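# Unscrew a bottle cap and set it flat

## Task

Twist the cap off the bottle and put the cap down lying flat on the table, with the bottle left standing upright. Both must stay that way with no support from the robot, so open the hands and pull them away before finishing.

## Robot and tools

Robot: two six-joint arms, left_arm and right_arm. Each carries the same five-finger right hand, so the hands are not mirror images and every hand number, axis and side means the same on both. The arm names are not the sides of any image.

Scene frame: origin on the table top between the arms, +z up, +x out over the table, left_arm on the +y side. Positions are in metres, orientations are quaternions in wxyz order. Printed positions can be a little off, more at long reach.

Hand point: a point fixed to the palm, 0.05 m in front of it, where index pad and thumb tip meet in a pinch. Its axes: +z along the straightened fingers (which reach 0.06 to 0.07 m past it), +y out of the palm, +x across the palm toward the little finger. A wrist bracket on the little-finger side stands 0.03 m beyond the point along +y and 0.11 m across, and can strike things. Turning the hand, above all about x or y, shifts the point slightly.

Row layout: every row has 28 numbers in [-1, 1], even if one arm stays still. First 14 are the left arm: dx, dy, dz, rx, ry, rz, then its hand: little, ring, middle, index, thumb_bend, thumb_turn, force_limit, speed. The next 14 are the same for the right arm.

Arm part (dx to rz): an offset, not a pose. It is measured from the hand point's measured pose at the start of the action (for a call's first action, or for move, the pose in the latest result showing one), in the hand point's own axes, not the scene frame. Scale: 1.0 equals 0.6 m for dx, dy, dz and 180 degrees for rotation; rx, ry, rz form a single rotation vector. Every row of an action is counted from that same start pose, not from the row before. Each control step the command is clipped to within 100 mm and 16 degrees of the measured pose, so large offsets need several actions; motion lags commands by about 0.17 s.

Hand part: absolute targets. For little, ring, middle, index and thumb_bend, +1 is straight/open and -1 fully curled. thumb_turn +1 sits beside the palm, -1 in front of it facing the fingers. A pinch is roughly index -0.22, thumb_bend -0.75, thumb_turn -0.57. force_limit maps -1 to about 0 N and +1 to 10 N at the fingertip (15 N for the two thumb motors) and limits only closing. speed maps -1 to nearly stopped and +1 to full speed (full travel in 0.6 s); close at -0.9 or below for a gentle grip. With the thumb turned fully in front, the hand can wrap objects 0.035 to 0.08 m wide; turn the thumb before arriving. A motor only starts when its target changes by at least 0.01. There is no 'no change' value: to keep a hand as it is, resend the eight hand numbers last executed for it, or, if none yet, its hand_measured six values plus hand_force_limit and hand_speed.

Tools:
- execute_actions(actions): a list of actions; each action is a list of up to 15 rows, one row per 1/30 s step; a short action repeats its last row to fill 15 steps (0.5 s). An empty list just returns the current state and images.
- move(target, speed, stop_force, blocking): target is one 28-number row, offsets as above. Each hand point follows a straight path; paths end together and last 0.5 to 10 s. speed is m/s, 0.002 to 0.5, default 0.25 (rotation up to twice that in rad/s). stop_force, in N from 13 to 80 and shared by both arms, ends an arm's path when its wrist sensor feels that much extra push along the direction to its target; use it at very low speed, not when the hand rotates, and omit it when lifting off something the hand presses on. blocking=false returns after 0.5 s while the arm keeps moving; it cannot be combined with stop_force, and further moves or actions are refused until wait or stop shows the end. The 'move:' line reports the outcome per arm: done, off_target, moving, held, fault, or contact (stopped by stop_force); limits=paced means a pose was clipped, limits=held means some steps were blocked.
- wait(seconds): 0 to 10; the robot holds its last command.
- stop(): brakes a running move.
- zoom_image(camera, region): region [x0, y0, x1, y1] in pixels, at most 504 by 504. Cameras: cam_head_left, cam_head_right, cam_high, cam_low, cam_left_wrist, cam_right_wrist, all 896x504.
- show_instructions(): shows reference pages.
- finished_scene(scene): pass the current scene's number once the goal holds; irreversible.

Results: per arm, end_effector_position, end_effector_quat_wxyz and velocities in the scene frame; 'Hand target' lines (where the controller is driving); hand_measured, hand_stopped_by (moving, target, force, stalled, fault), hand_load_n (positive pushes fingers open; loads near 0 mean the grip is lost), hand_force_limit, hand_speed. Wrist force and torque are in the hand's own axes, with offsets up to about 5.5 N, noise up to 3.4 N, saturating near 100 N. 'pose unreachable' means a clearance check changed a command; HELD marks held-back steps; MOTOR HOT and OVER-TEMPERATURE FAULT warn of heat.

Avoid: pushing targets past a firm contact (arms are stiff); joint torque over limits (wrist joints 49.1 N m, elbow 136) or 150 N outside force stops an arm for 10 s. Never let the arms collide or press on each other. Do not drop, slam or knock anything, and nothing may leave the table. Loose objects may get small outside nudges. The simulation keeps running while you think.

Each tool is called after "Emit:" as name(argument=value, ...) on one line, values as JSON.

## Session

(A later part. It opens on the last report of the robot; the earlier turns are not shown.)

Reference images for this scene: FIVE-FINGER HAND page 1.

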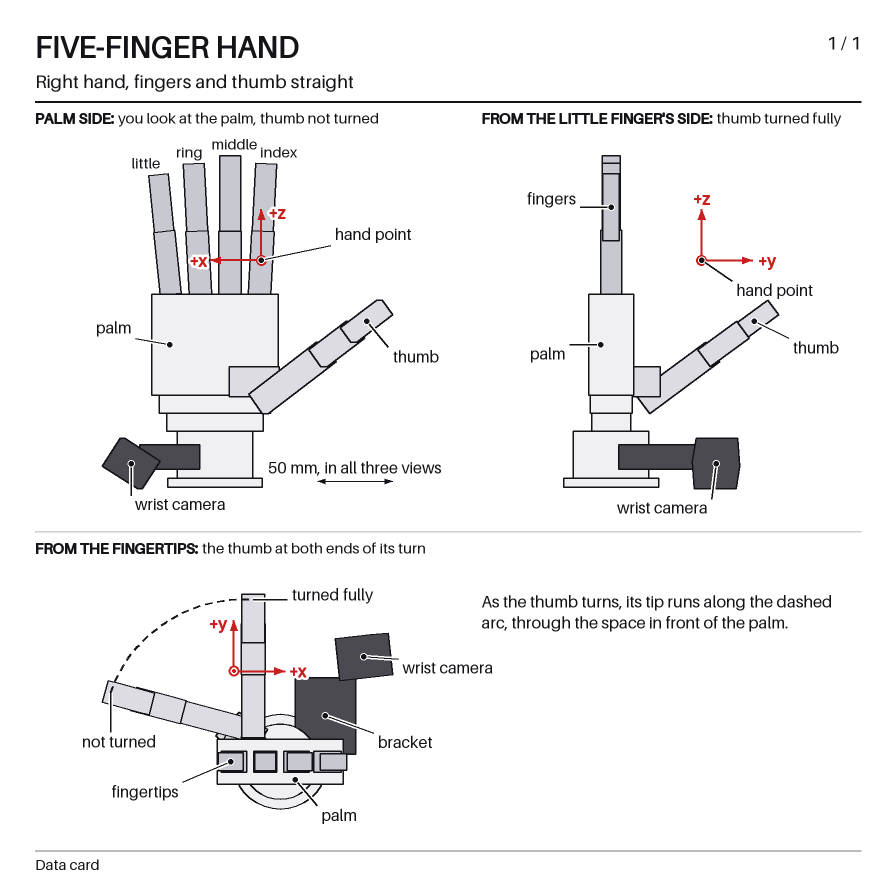

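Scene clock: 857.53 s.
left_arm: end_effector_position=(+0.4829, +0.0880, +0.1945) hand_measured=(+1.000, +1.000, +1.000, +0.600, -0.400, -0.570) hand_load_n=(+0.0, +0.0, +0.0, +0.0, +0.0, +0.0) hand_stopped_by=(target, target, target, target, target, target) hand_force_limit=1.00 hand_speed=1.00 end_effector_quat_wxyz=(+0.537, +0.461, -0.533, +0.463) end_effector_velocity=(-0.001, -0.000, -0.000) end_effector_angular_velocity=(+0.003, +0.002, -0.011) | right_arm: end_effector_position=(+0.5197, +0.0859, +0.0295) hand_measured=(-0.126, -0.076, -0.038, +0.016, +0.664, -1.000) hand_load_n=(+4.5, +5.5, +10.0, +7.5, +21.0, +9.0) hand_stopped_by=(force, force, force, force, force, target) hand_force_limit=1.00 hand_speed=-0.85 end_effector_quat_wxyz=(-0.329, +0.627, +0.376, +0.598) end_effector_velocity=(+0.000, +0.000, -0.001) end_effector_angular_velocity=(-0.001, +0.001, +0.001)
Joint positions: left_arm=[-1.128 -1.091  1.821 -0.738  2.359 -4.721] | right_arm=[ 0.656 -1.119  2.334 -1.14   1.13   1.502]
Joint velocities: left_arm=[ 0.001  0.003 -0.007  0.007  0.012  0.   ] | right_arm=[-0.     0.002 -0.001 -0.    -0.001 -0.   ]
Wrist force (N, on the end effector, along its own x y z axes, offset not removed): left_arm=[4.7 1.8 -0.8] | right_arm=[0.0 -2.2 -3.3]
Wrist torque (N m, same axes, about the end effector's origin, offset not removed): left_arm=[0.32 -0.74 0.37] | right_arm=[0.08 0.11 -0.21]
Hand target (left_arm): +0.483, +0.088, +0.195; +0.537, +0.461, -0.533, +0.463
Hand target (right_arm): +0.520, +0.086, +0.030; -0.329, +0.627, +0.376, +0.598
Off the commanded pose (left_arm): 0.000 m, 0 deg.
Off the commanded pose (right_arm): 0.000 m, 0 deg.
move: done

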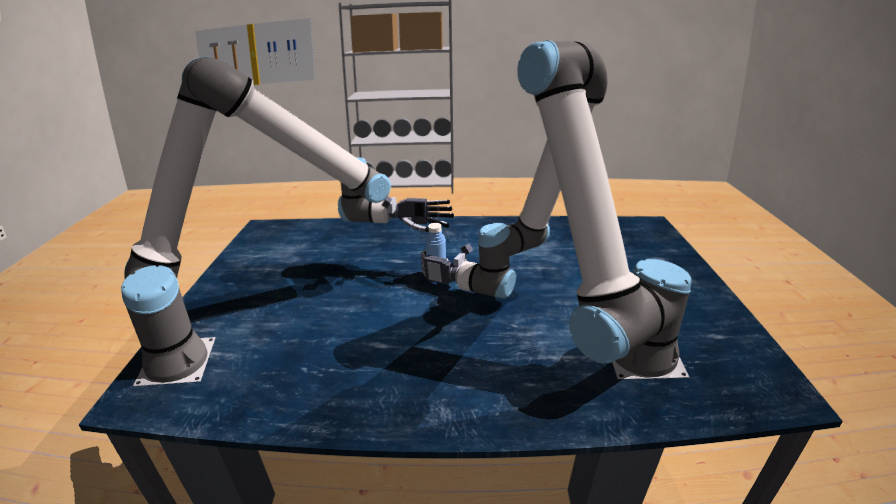

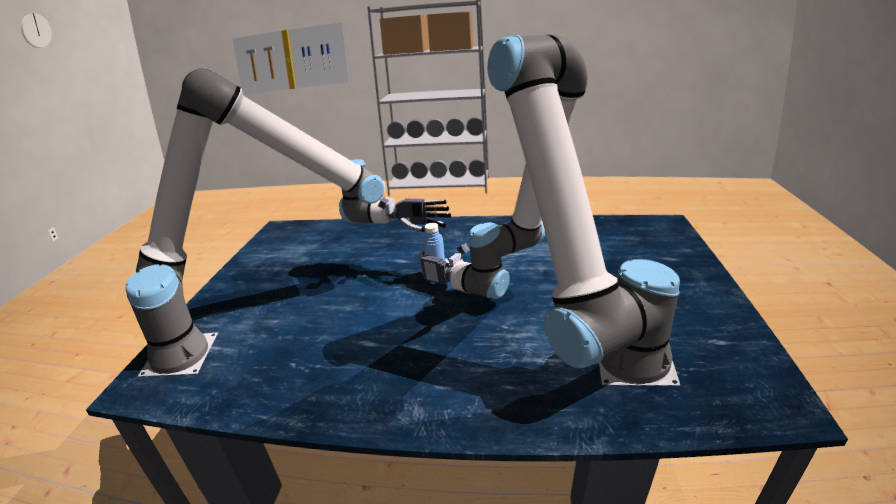

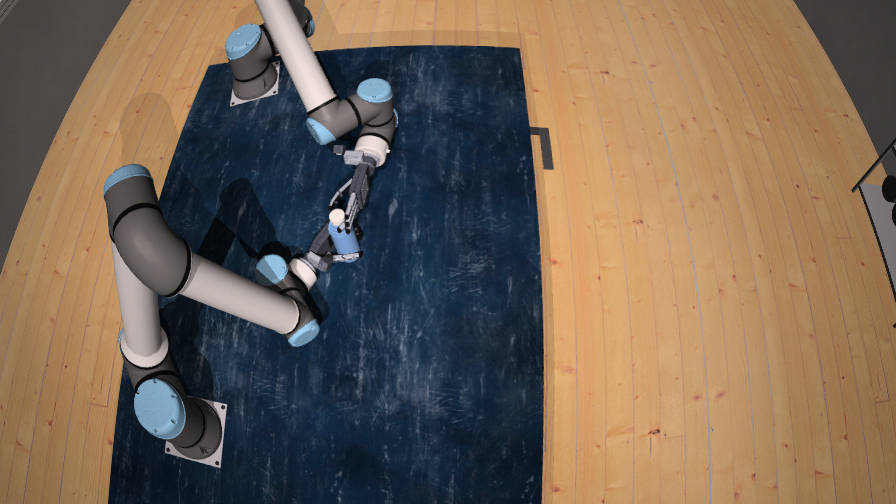

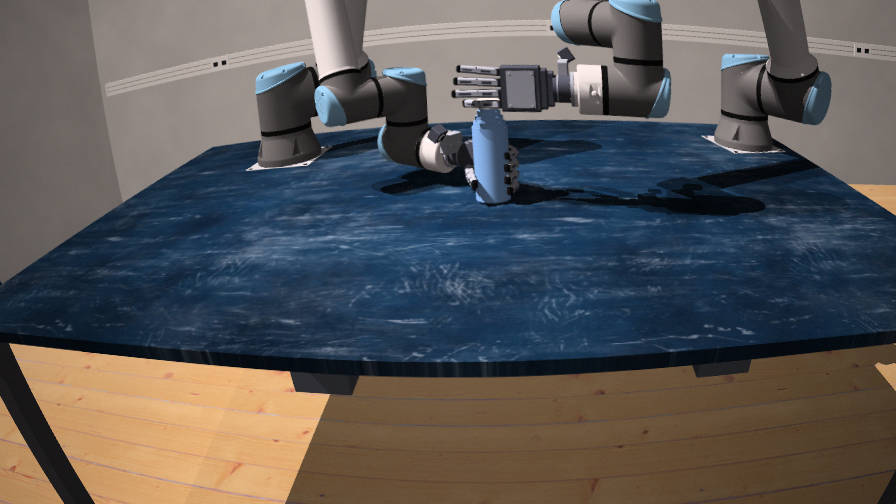

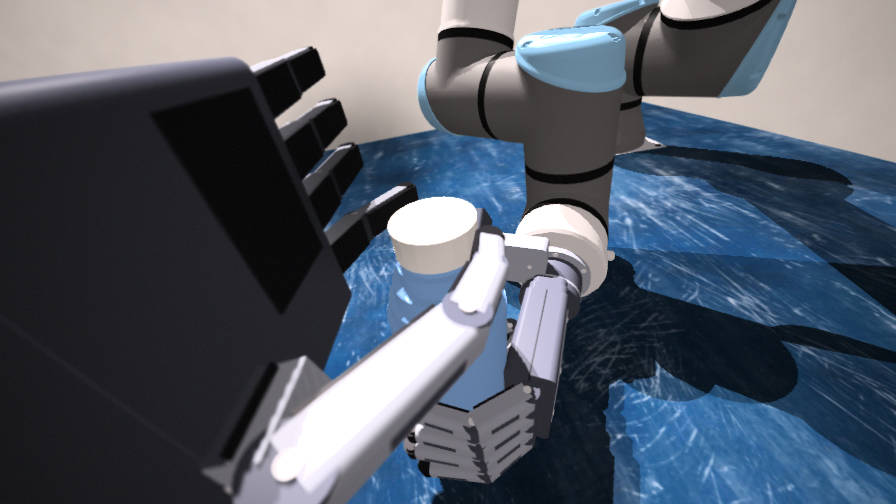

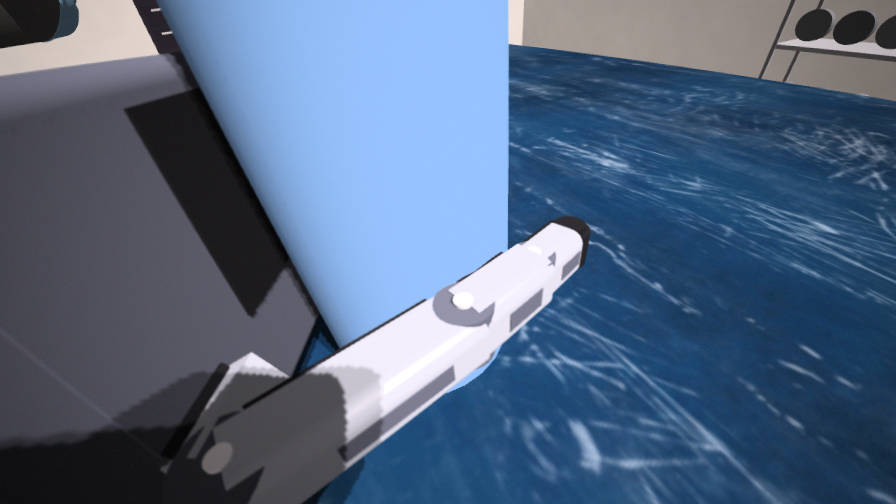

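Emit:
move(target=[-0.001,0,0,0,0,0,1,1,1,-0.55,-0.9,-0.57,0.7,-0.82,0,0,0,0,0,0,-1,-1,-1,-0.98,-0.4,-1,1,-0.85])

Scene clock: 864.03 s.
left_arm: end_effector_position=(+0.4829, +0.0880, +0.1939) hand_measured=(+1.000, +1.000, +1.000, +0.384, -0.638, -0.570) hand_load_n=(+0.0, +0.0, +0.0, +14.0, +12.0, -1.5) hand_stopped_by=(target, target, target, force, force, target) hand_force_limit=0.70 hand_speed=-0.82 end_effector_quat_wxyz=(+0.537, +0.461, -0.533, +0.463) end_effector_velocity=(+0.000, +0.001, +0.001) end_effector_angular_velocity=(+0.001, +0.001, +0.002) | right_arm: end_effector_position=(+0.5197, +0.0859, +0.0295) hand_measured=(-0.126, -0.076, -0.038, +0.016, +0.664, -1.000) hand_load_n=(+5.5, +5.5, +9.5, +6.0, +22.0, +7.5) hand_stopped_by=(force, force, force, force, force, target) hand_force_limit=1.00 hand_speed=-0.85 end_effector_quat_wxyz=(-0.329, +0.627, +0.376, +0.598) end_effector_velocity=(+0.000, -0.000, -0.001) end_effector_angular_velocity=(-0.000, +0.002, -0.001)
Joint positions: left_arm=[-1.128 -1.091  1.821 -0.74   2.359 -4.721] | right_arm=[ 0.656 -1.119  2.334 -1.14   1.13   1.502]
Joint velocities: left_arm=[ 0.001 -0.001  0.001  0.002 -0.001 -0.001] | right_arm=[-0.     0.002 -0.    -0.     0.001  0.001]
Wrist force (N, on the end effector, along its own x y z axes, offset not removed): left_arm=[-3.5 -8.4 -0.1] | right_arm=[-2.8 -13.6 3.3]
Wrist torque (N m, same axes, about the end effector's origin, offset not removed): left_arm=[-0.22 0.90 -0.26] | right_arm=[-1.17 -0.21 -1.30]
Hand target (left_arm): +0.483, +0.088, +0.194; +0.537, +0.461, -0.533, +0.463
Hand target (right_arm): +0.520, +0.086, +0.030; -0.329, +0.627, +0.376, +0.598
Off the commanded pose (left_arm): 0.000 m, 0 deg.
Off the commanded pose (right_arm): 0.000 m, 0 deg.
move: done

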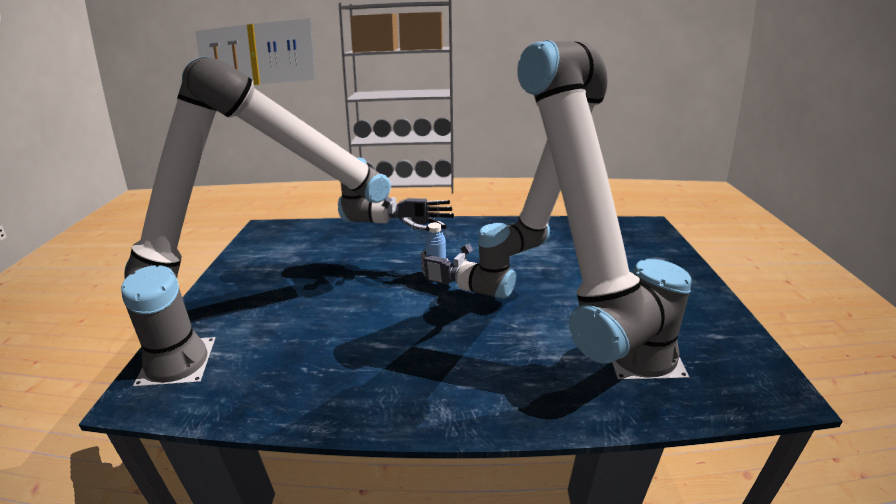

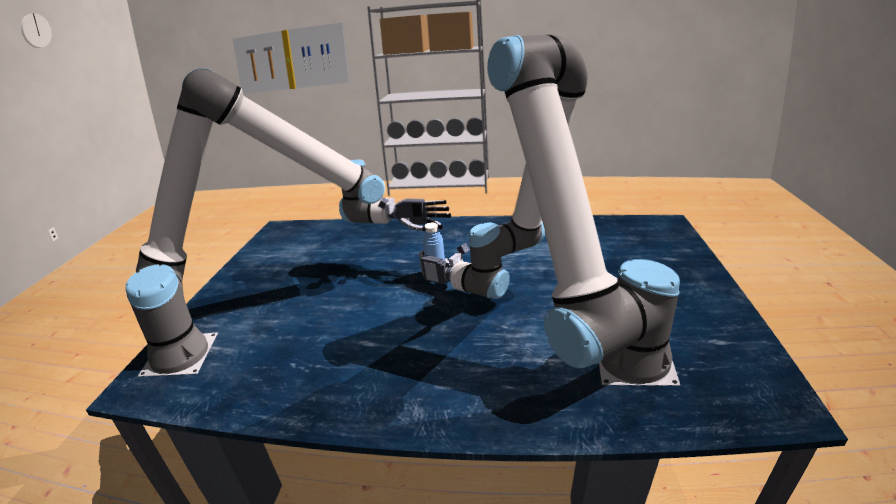

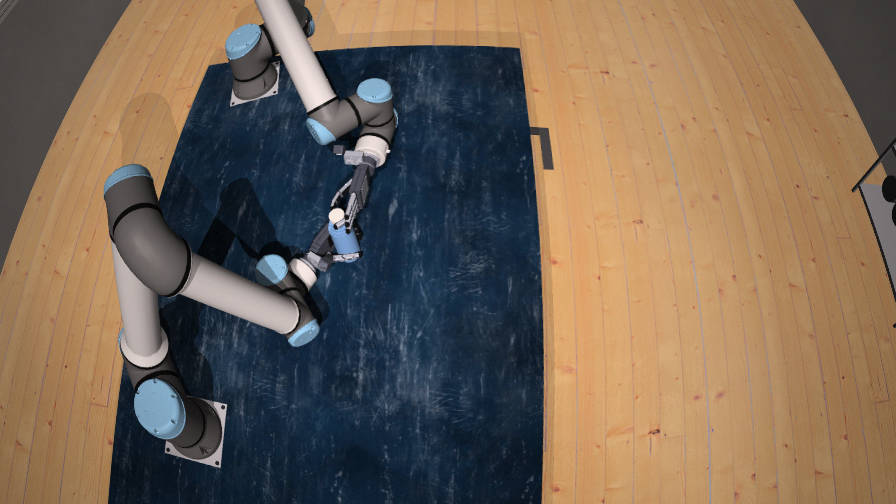

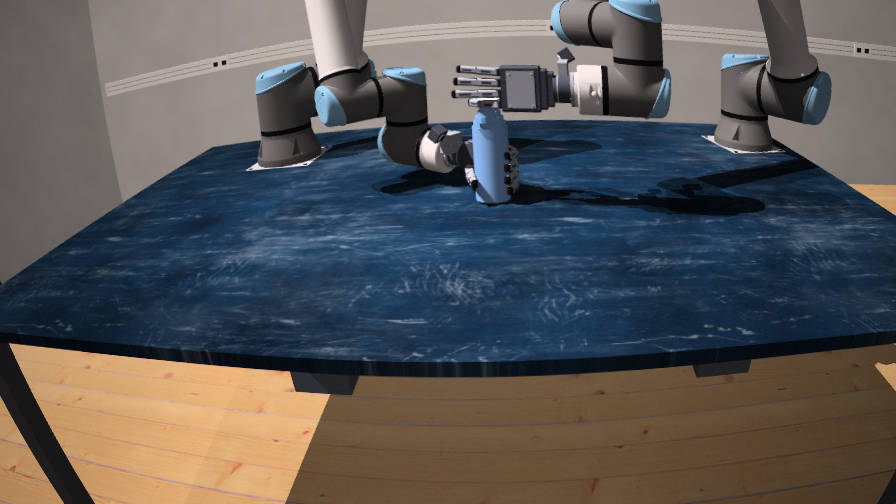

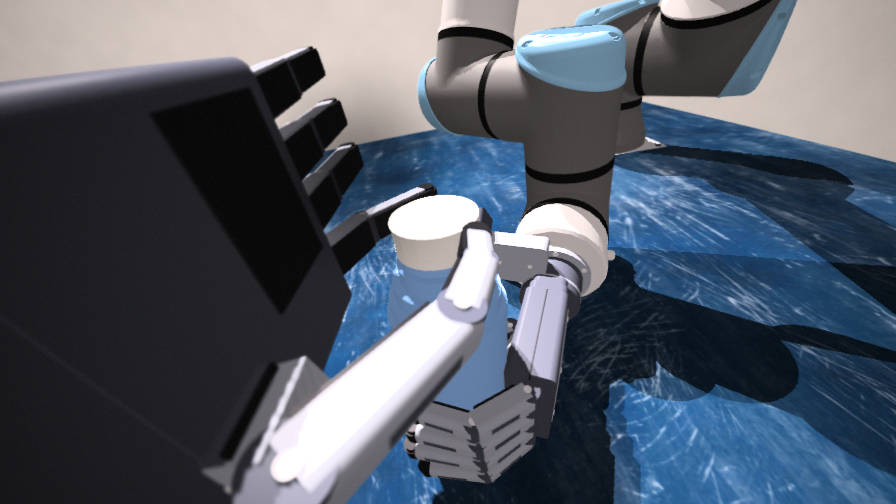

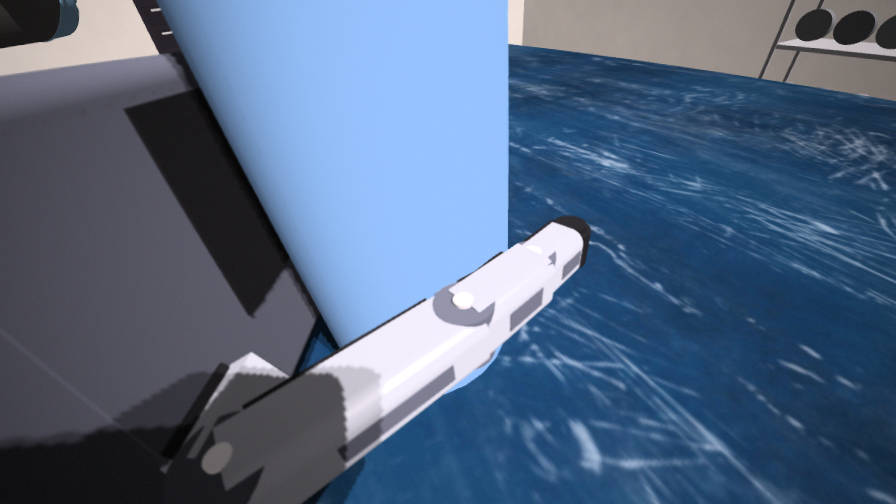

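Emit:
move(target=[0.0005,0.009,0.0173,0.189,0,0,1,1,1,-0.55,-0.9,-0.57,0.7,-0.82,0,0,0,0,0,0,-1,-1,-1,-0.98,-0.4,-1,1,-0.85], speed=0.3)

Emit:
move(target=[0.0005,0.009,0.0173,0.189,0,0,1,1,1,-0.55,-0.9,-0.57,0.7,-0.82,0,0,0,0,0,0,-1,-1,-1,-0.98,-0.4,-1,1,-0.85], speed=0.3)

Scene clock: 870.73 s.
left_arm: end_effector_position=(+0.4759, +0.0787, +0.1945) hand_measured=(+1.000, +1.000, +1.000, +0.386, -0.638, -0.570) hand_load_n=(+0.0, +0.0, +0.0, +15.0, +11.0, -1.0) hand_stopped_by=(target, target, target, force, force, target) hand_force_limit=0.70 hand_speed=-0.82 end_effector_quat_wxyz=(+0.380, +0.598, -0.374, +0.599) end_effector_velocity=(+0.000, -0.001, +0.000) end_effector_angular_velocity=(-0.001, -0.000, +0.015) | right_arm: end_effector_position=(+0.5197, +0.0859, +0.0295) hand_measured=(-0.126, -0.076, -0.038, +0.016, +0.664, -1.000) hand_load_n=(+5.0, +5.5, +9.5, +6.5, +22.0, +7.5) hand_stopped_by=(force, force, force, force, force, target) hand_force_limit=1.00 hand_speed=-0.85 end_effector_quat_wxyz=(-0.329, +0.627, +0.376, +0.598) end_effector_velocity=(-0.000, -0.001, -0.001) end_effector_angular_velocity=(-0.001, +0.002, -0.001)
Joint positions: left_arm=[-1.349 -1.248  2.069 -0.826  1.547 -4.718] | right_arm=[ 0.656 -1.119  2.334 -1.14   1.13   1.502]
Joint velocities: left_arm=[-0.007 -0.001  0.001 -0.002 -0.022 -0.   ] | right_arm=[0.    0.001 0.001 0.    0.002 0.   ]
Wrist force (N, on the end effector, along its own x y z axes, offset not removed): left_arm=[0.1 -6.5 6.0] | right_arm=[1.2 -8.9 -7.4]
Wrist torque (N m, same axes, about the end effector's origin, offset not removed): left_arm=[0.14 -0.06 0.07] | right_arm=[0.31 0.33 -1.38]
Hand target (left_arm): +0.476, +0.079, +0.195; +0.379, +0.598, -0.374, +0.599
Hand target (right_arm): +0.520, +0.086, +0.030; -0.329, +0.627, +0.376, +0.598
Off the commanded pose (left_arm): 0.000 m, 0 deg.
Off the commanded pose (right_arm): 0.000 m, 0 deg.
move: done

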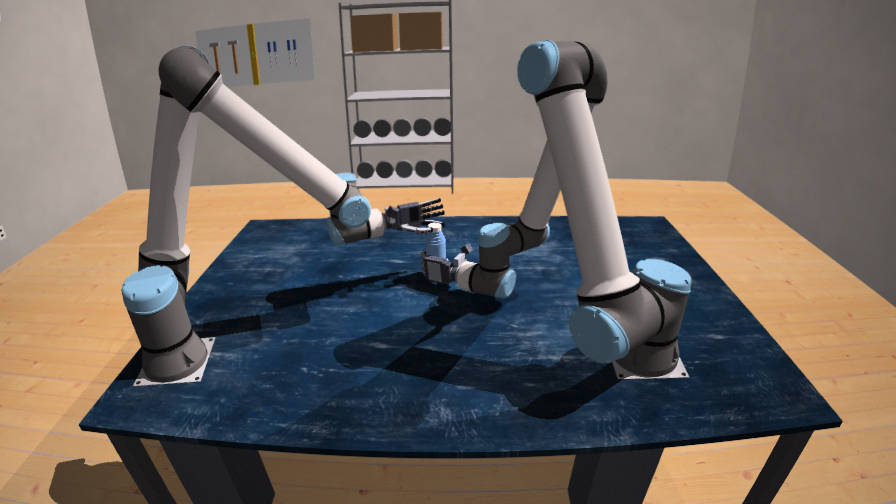

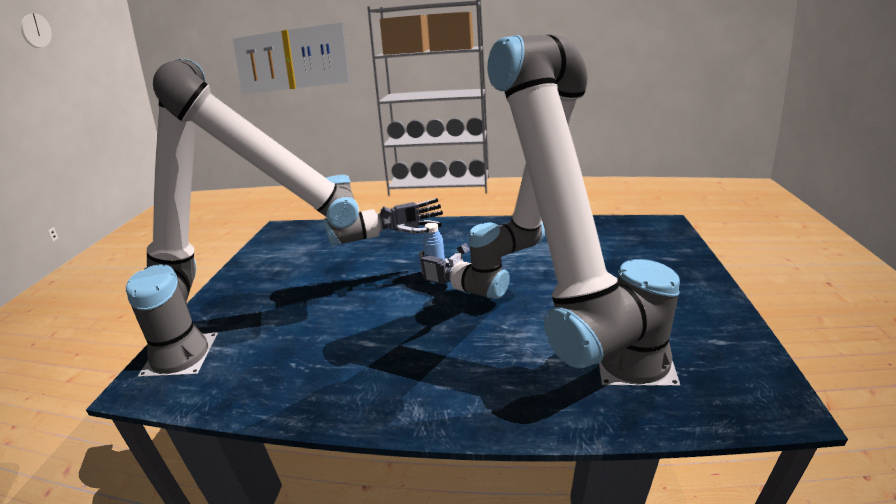

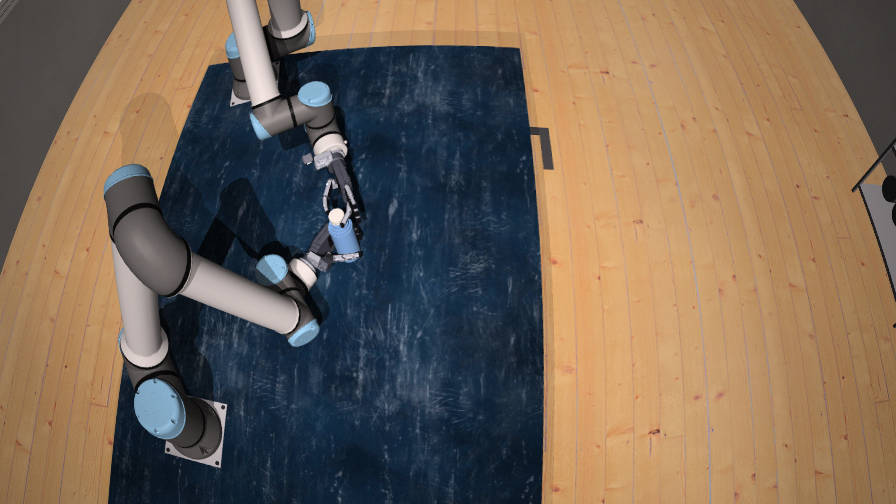

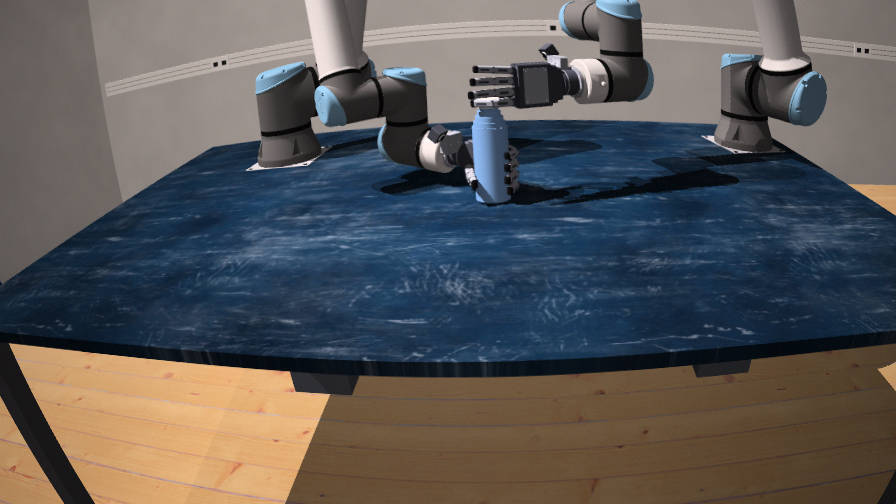

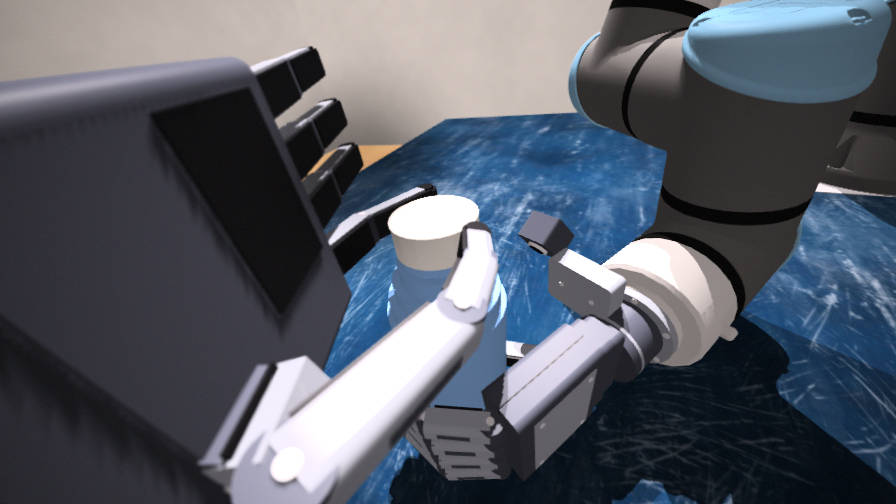

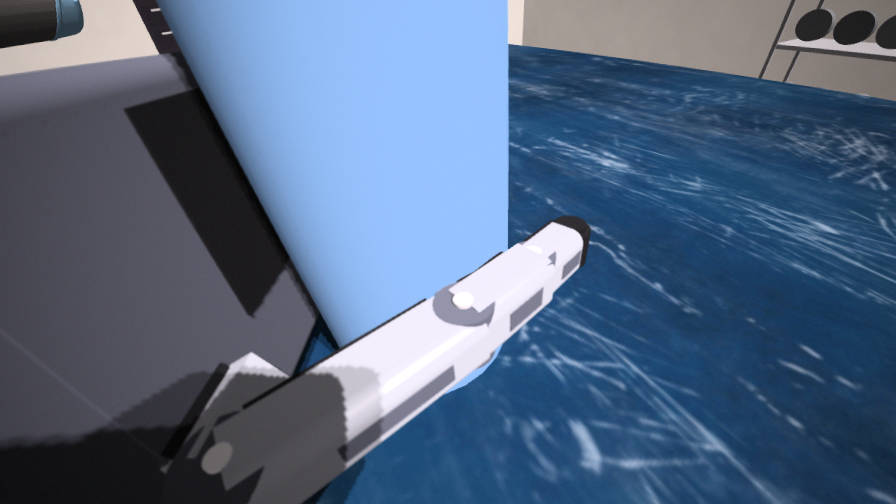

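Scene clock: 872.30 s.
left_arm: end_effector_position=(+0.4751, +0.0671, +0.1947) hand_measured=(+1.000, +1.000, +1.000, +0.386, -0.638, -0.570) hand_load_n=(+0.0, +0.0, +0.0, +13.0, +12.0, -2.0) hand_stopped_by=(target, target, target, force, force, target) hand_force_limit=0.70 hand_speed=-0.82 end_effector_quat_wxyz=(+0.189, +0.683, -0.183, +0.682) end_effector_velocity=(+0.000, -0.001, +0.001) end_effector_angular_velocity=(-0.002, +0.000, +0.012) | right_arm: end_effector_position=(+0.5197, +0.0859, +0.0295) hand_measured=(-0.126, -0.076, -0.038, +0.016, +0.664, -1.000) hand_load_n=(+2.0, +4.0, +9.5, +8.0, +22.0, +11.0) hand_stopped_by=(force, force, force, force, force, target) hand_force_limit=1.00 hand_speed=-0.85 end_effector_quat_wxyz=(-0.329, +0.627, +0.376, +0.598) end_effector_velocity=(-0.001, -0.000, +0.001) end_effector_angular_velocity=(+0.001, -0.001, +0.001)
Joint positions: left_arm=[-1.622 -1.248  2.067 -0.82   0.681 -4.719] | right_arm=[ 0.656 -1.119  2.334 -1.14   1.13   1.502]
Joint velocities: left_arm=[-0.004  0.001 -0.005  0.002 -0.016 -0.001] | right_arm=[-0.    -0.003  0.002  0.    -0.001  0.   ]
Wrist force (N, on the end effector, along its own x y z axes, offset not removed): left_arm=[-0.6 -2.9 5.2] | right_arm=[-0.6 -5.8 -2.0]
Wrist torque (N m, same axes, about the end effector's origin, offset not removed): left_arm=[-0.29 0.26 -0.15] | right_arm=[-0.40 0.28 -0.81]
Hand target (left_arm): +0.475, +0.067, +0.195; +0.188, +0.683, -0.182, +0.682
Hand target (right_arm): +0.520, +0.086, +0.030; -0.329, +0.627, +0.376, +0.598
Off the commanded pose (left_arm): 0.000 m, 0 deg.
Off the commanded pose (right_arm): 0.000 m, 0 deg.
move: done

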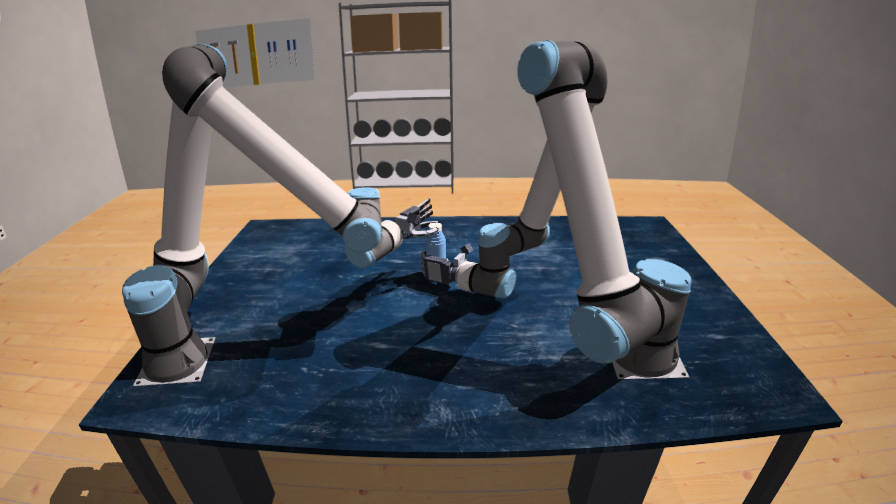

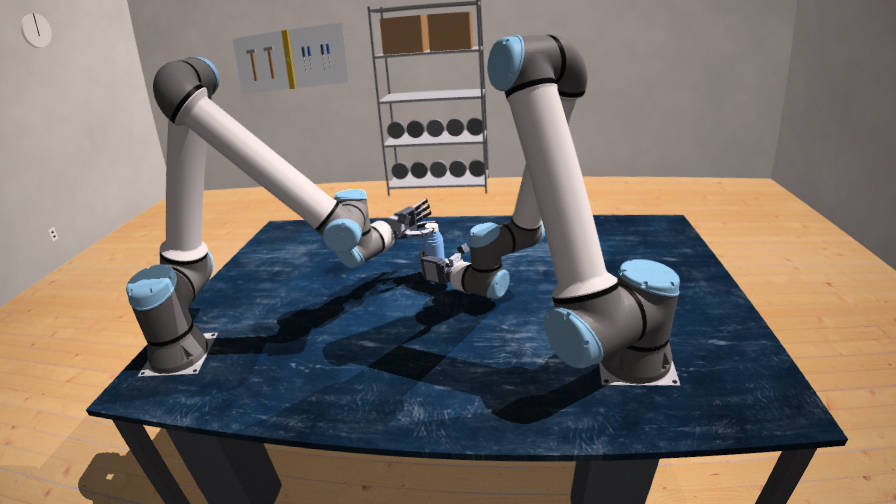

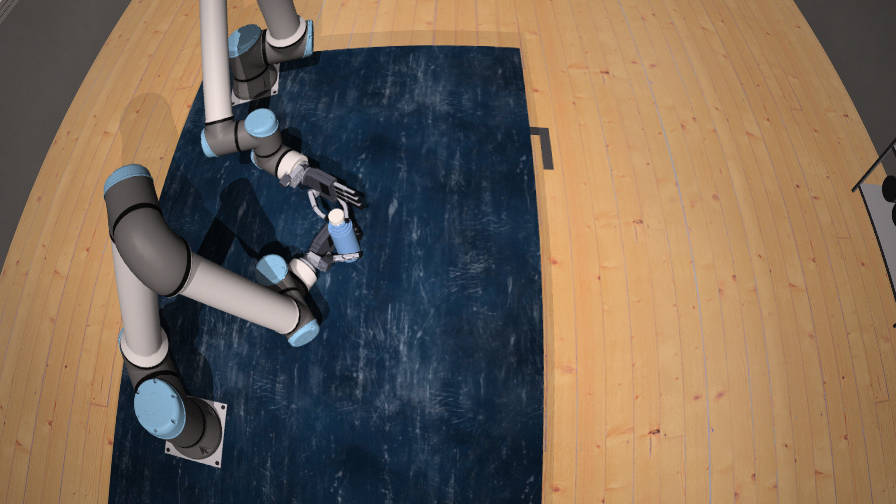

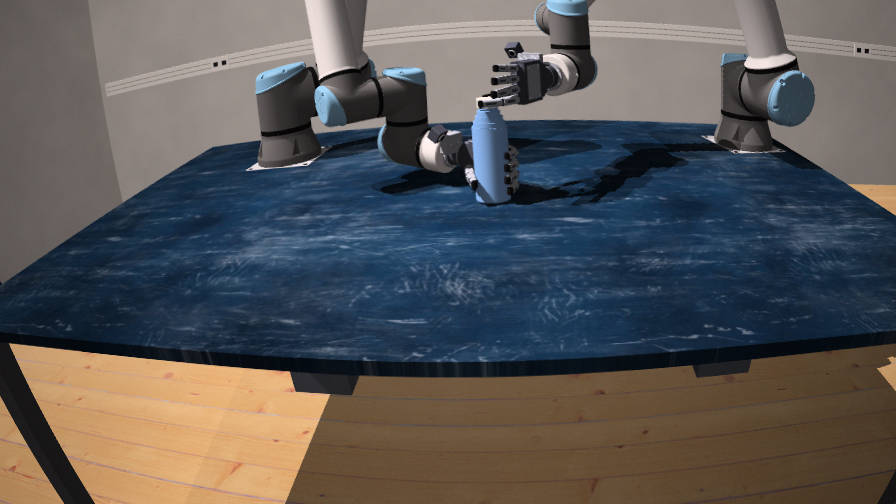

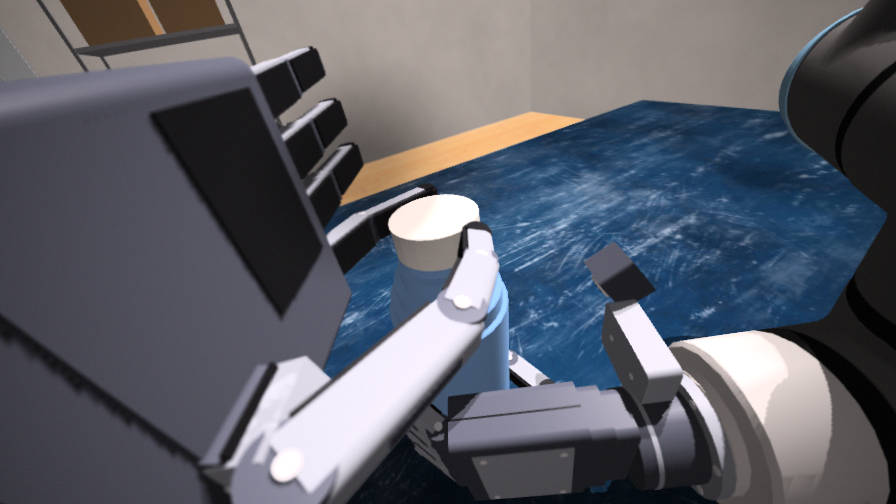

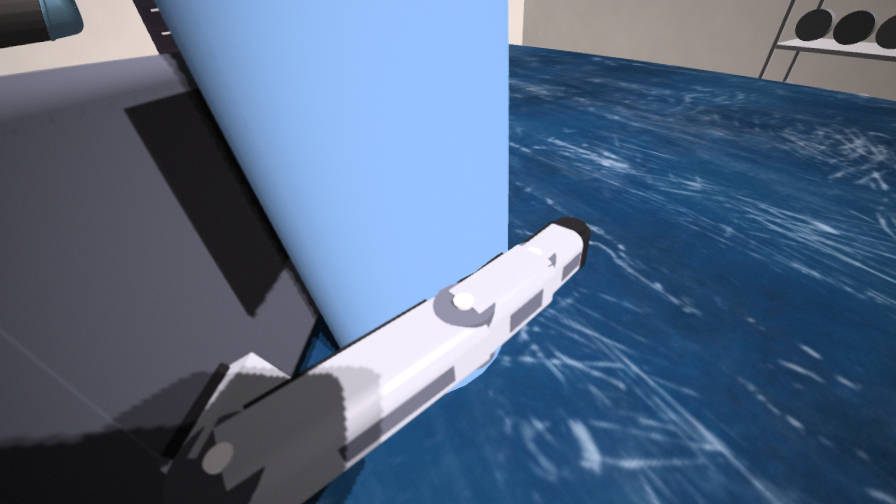

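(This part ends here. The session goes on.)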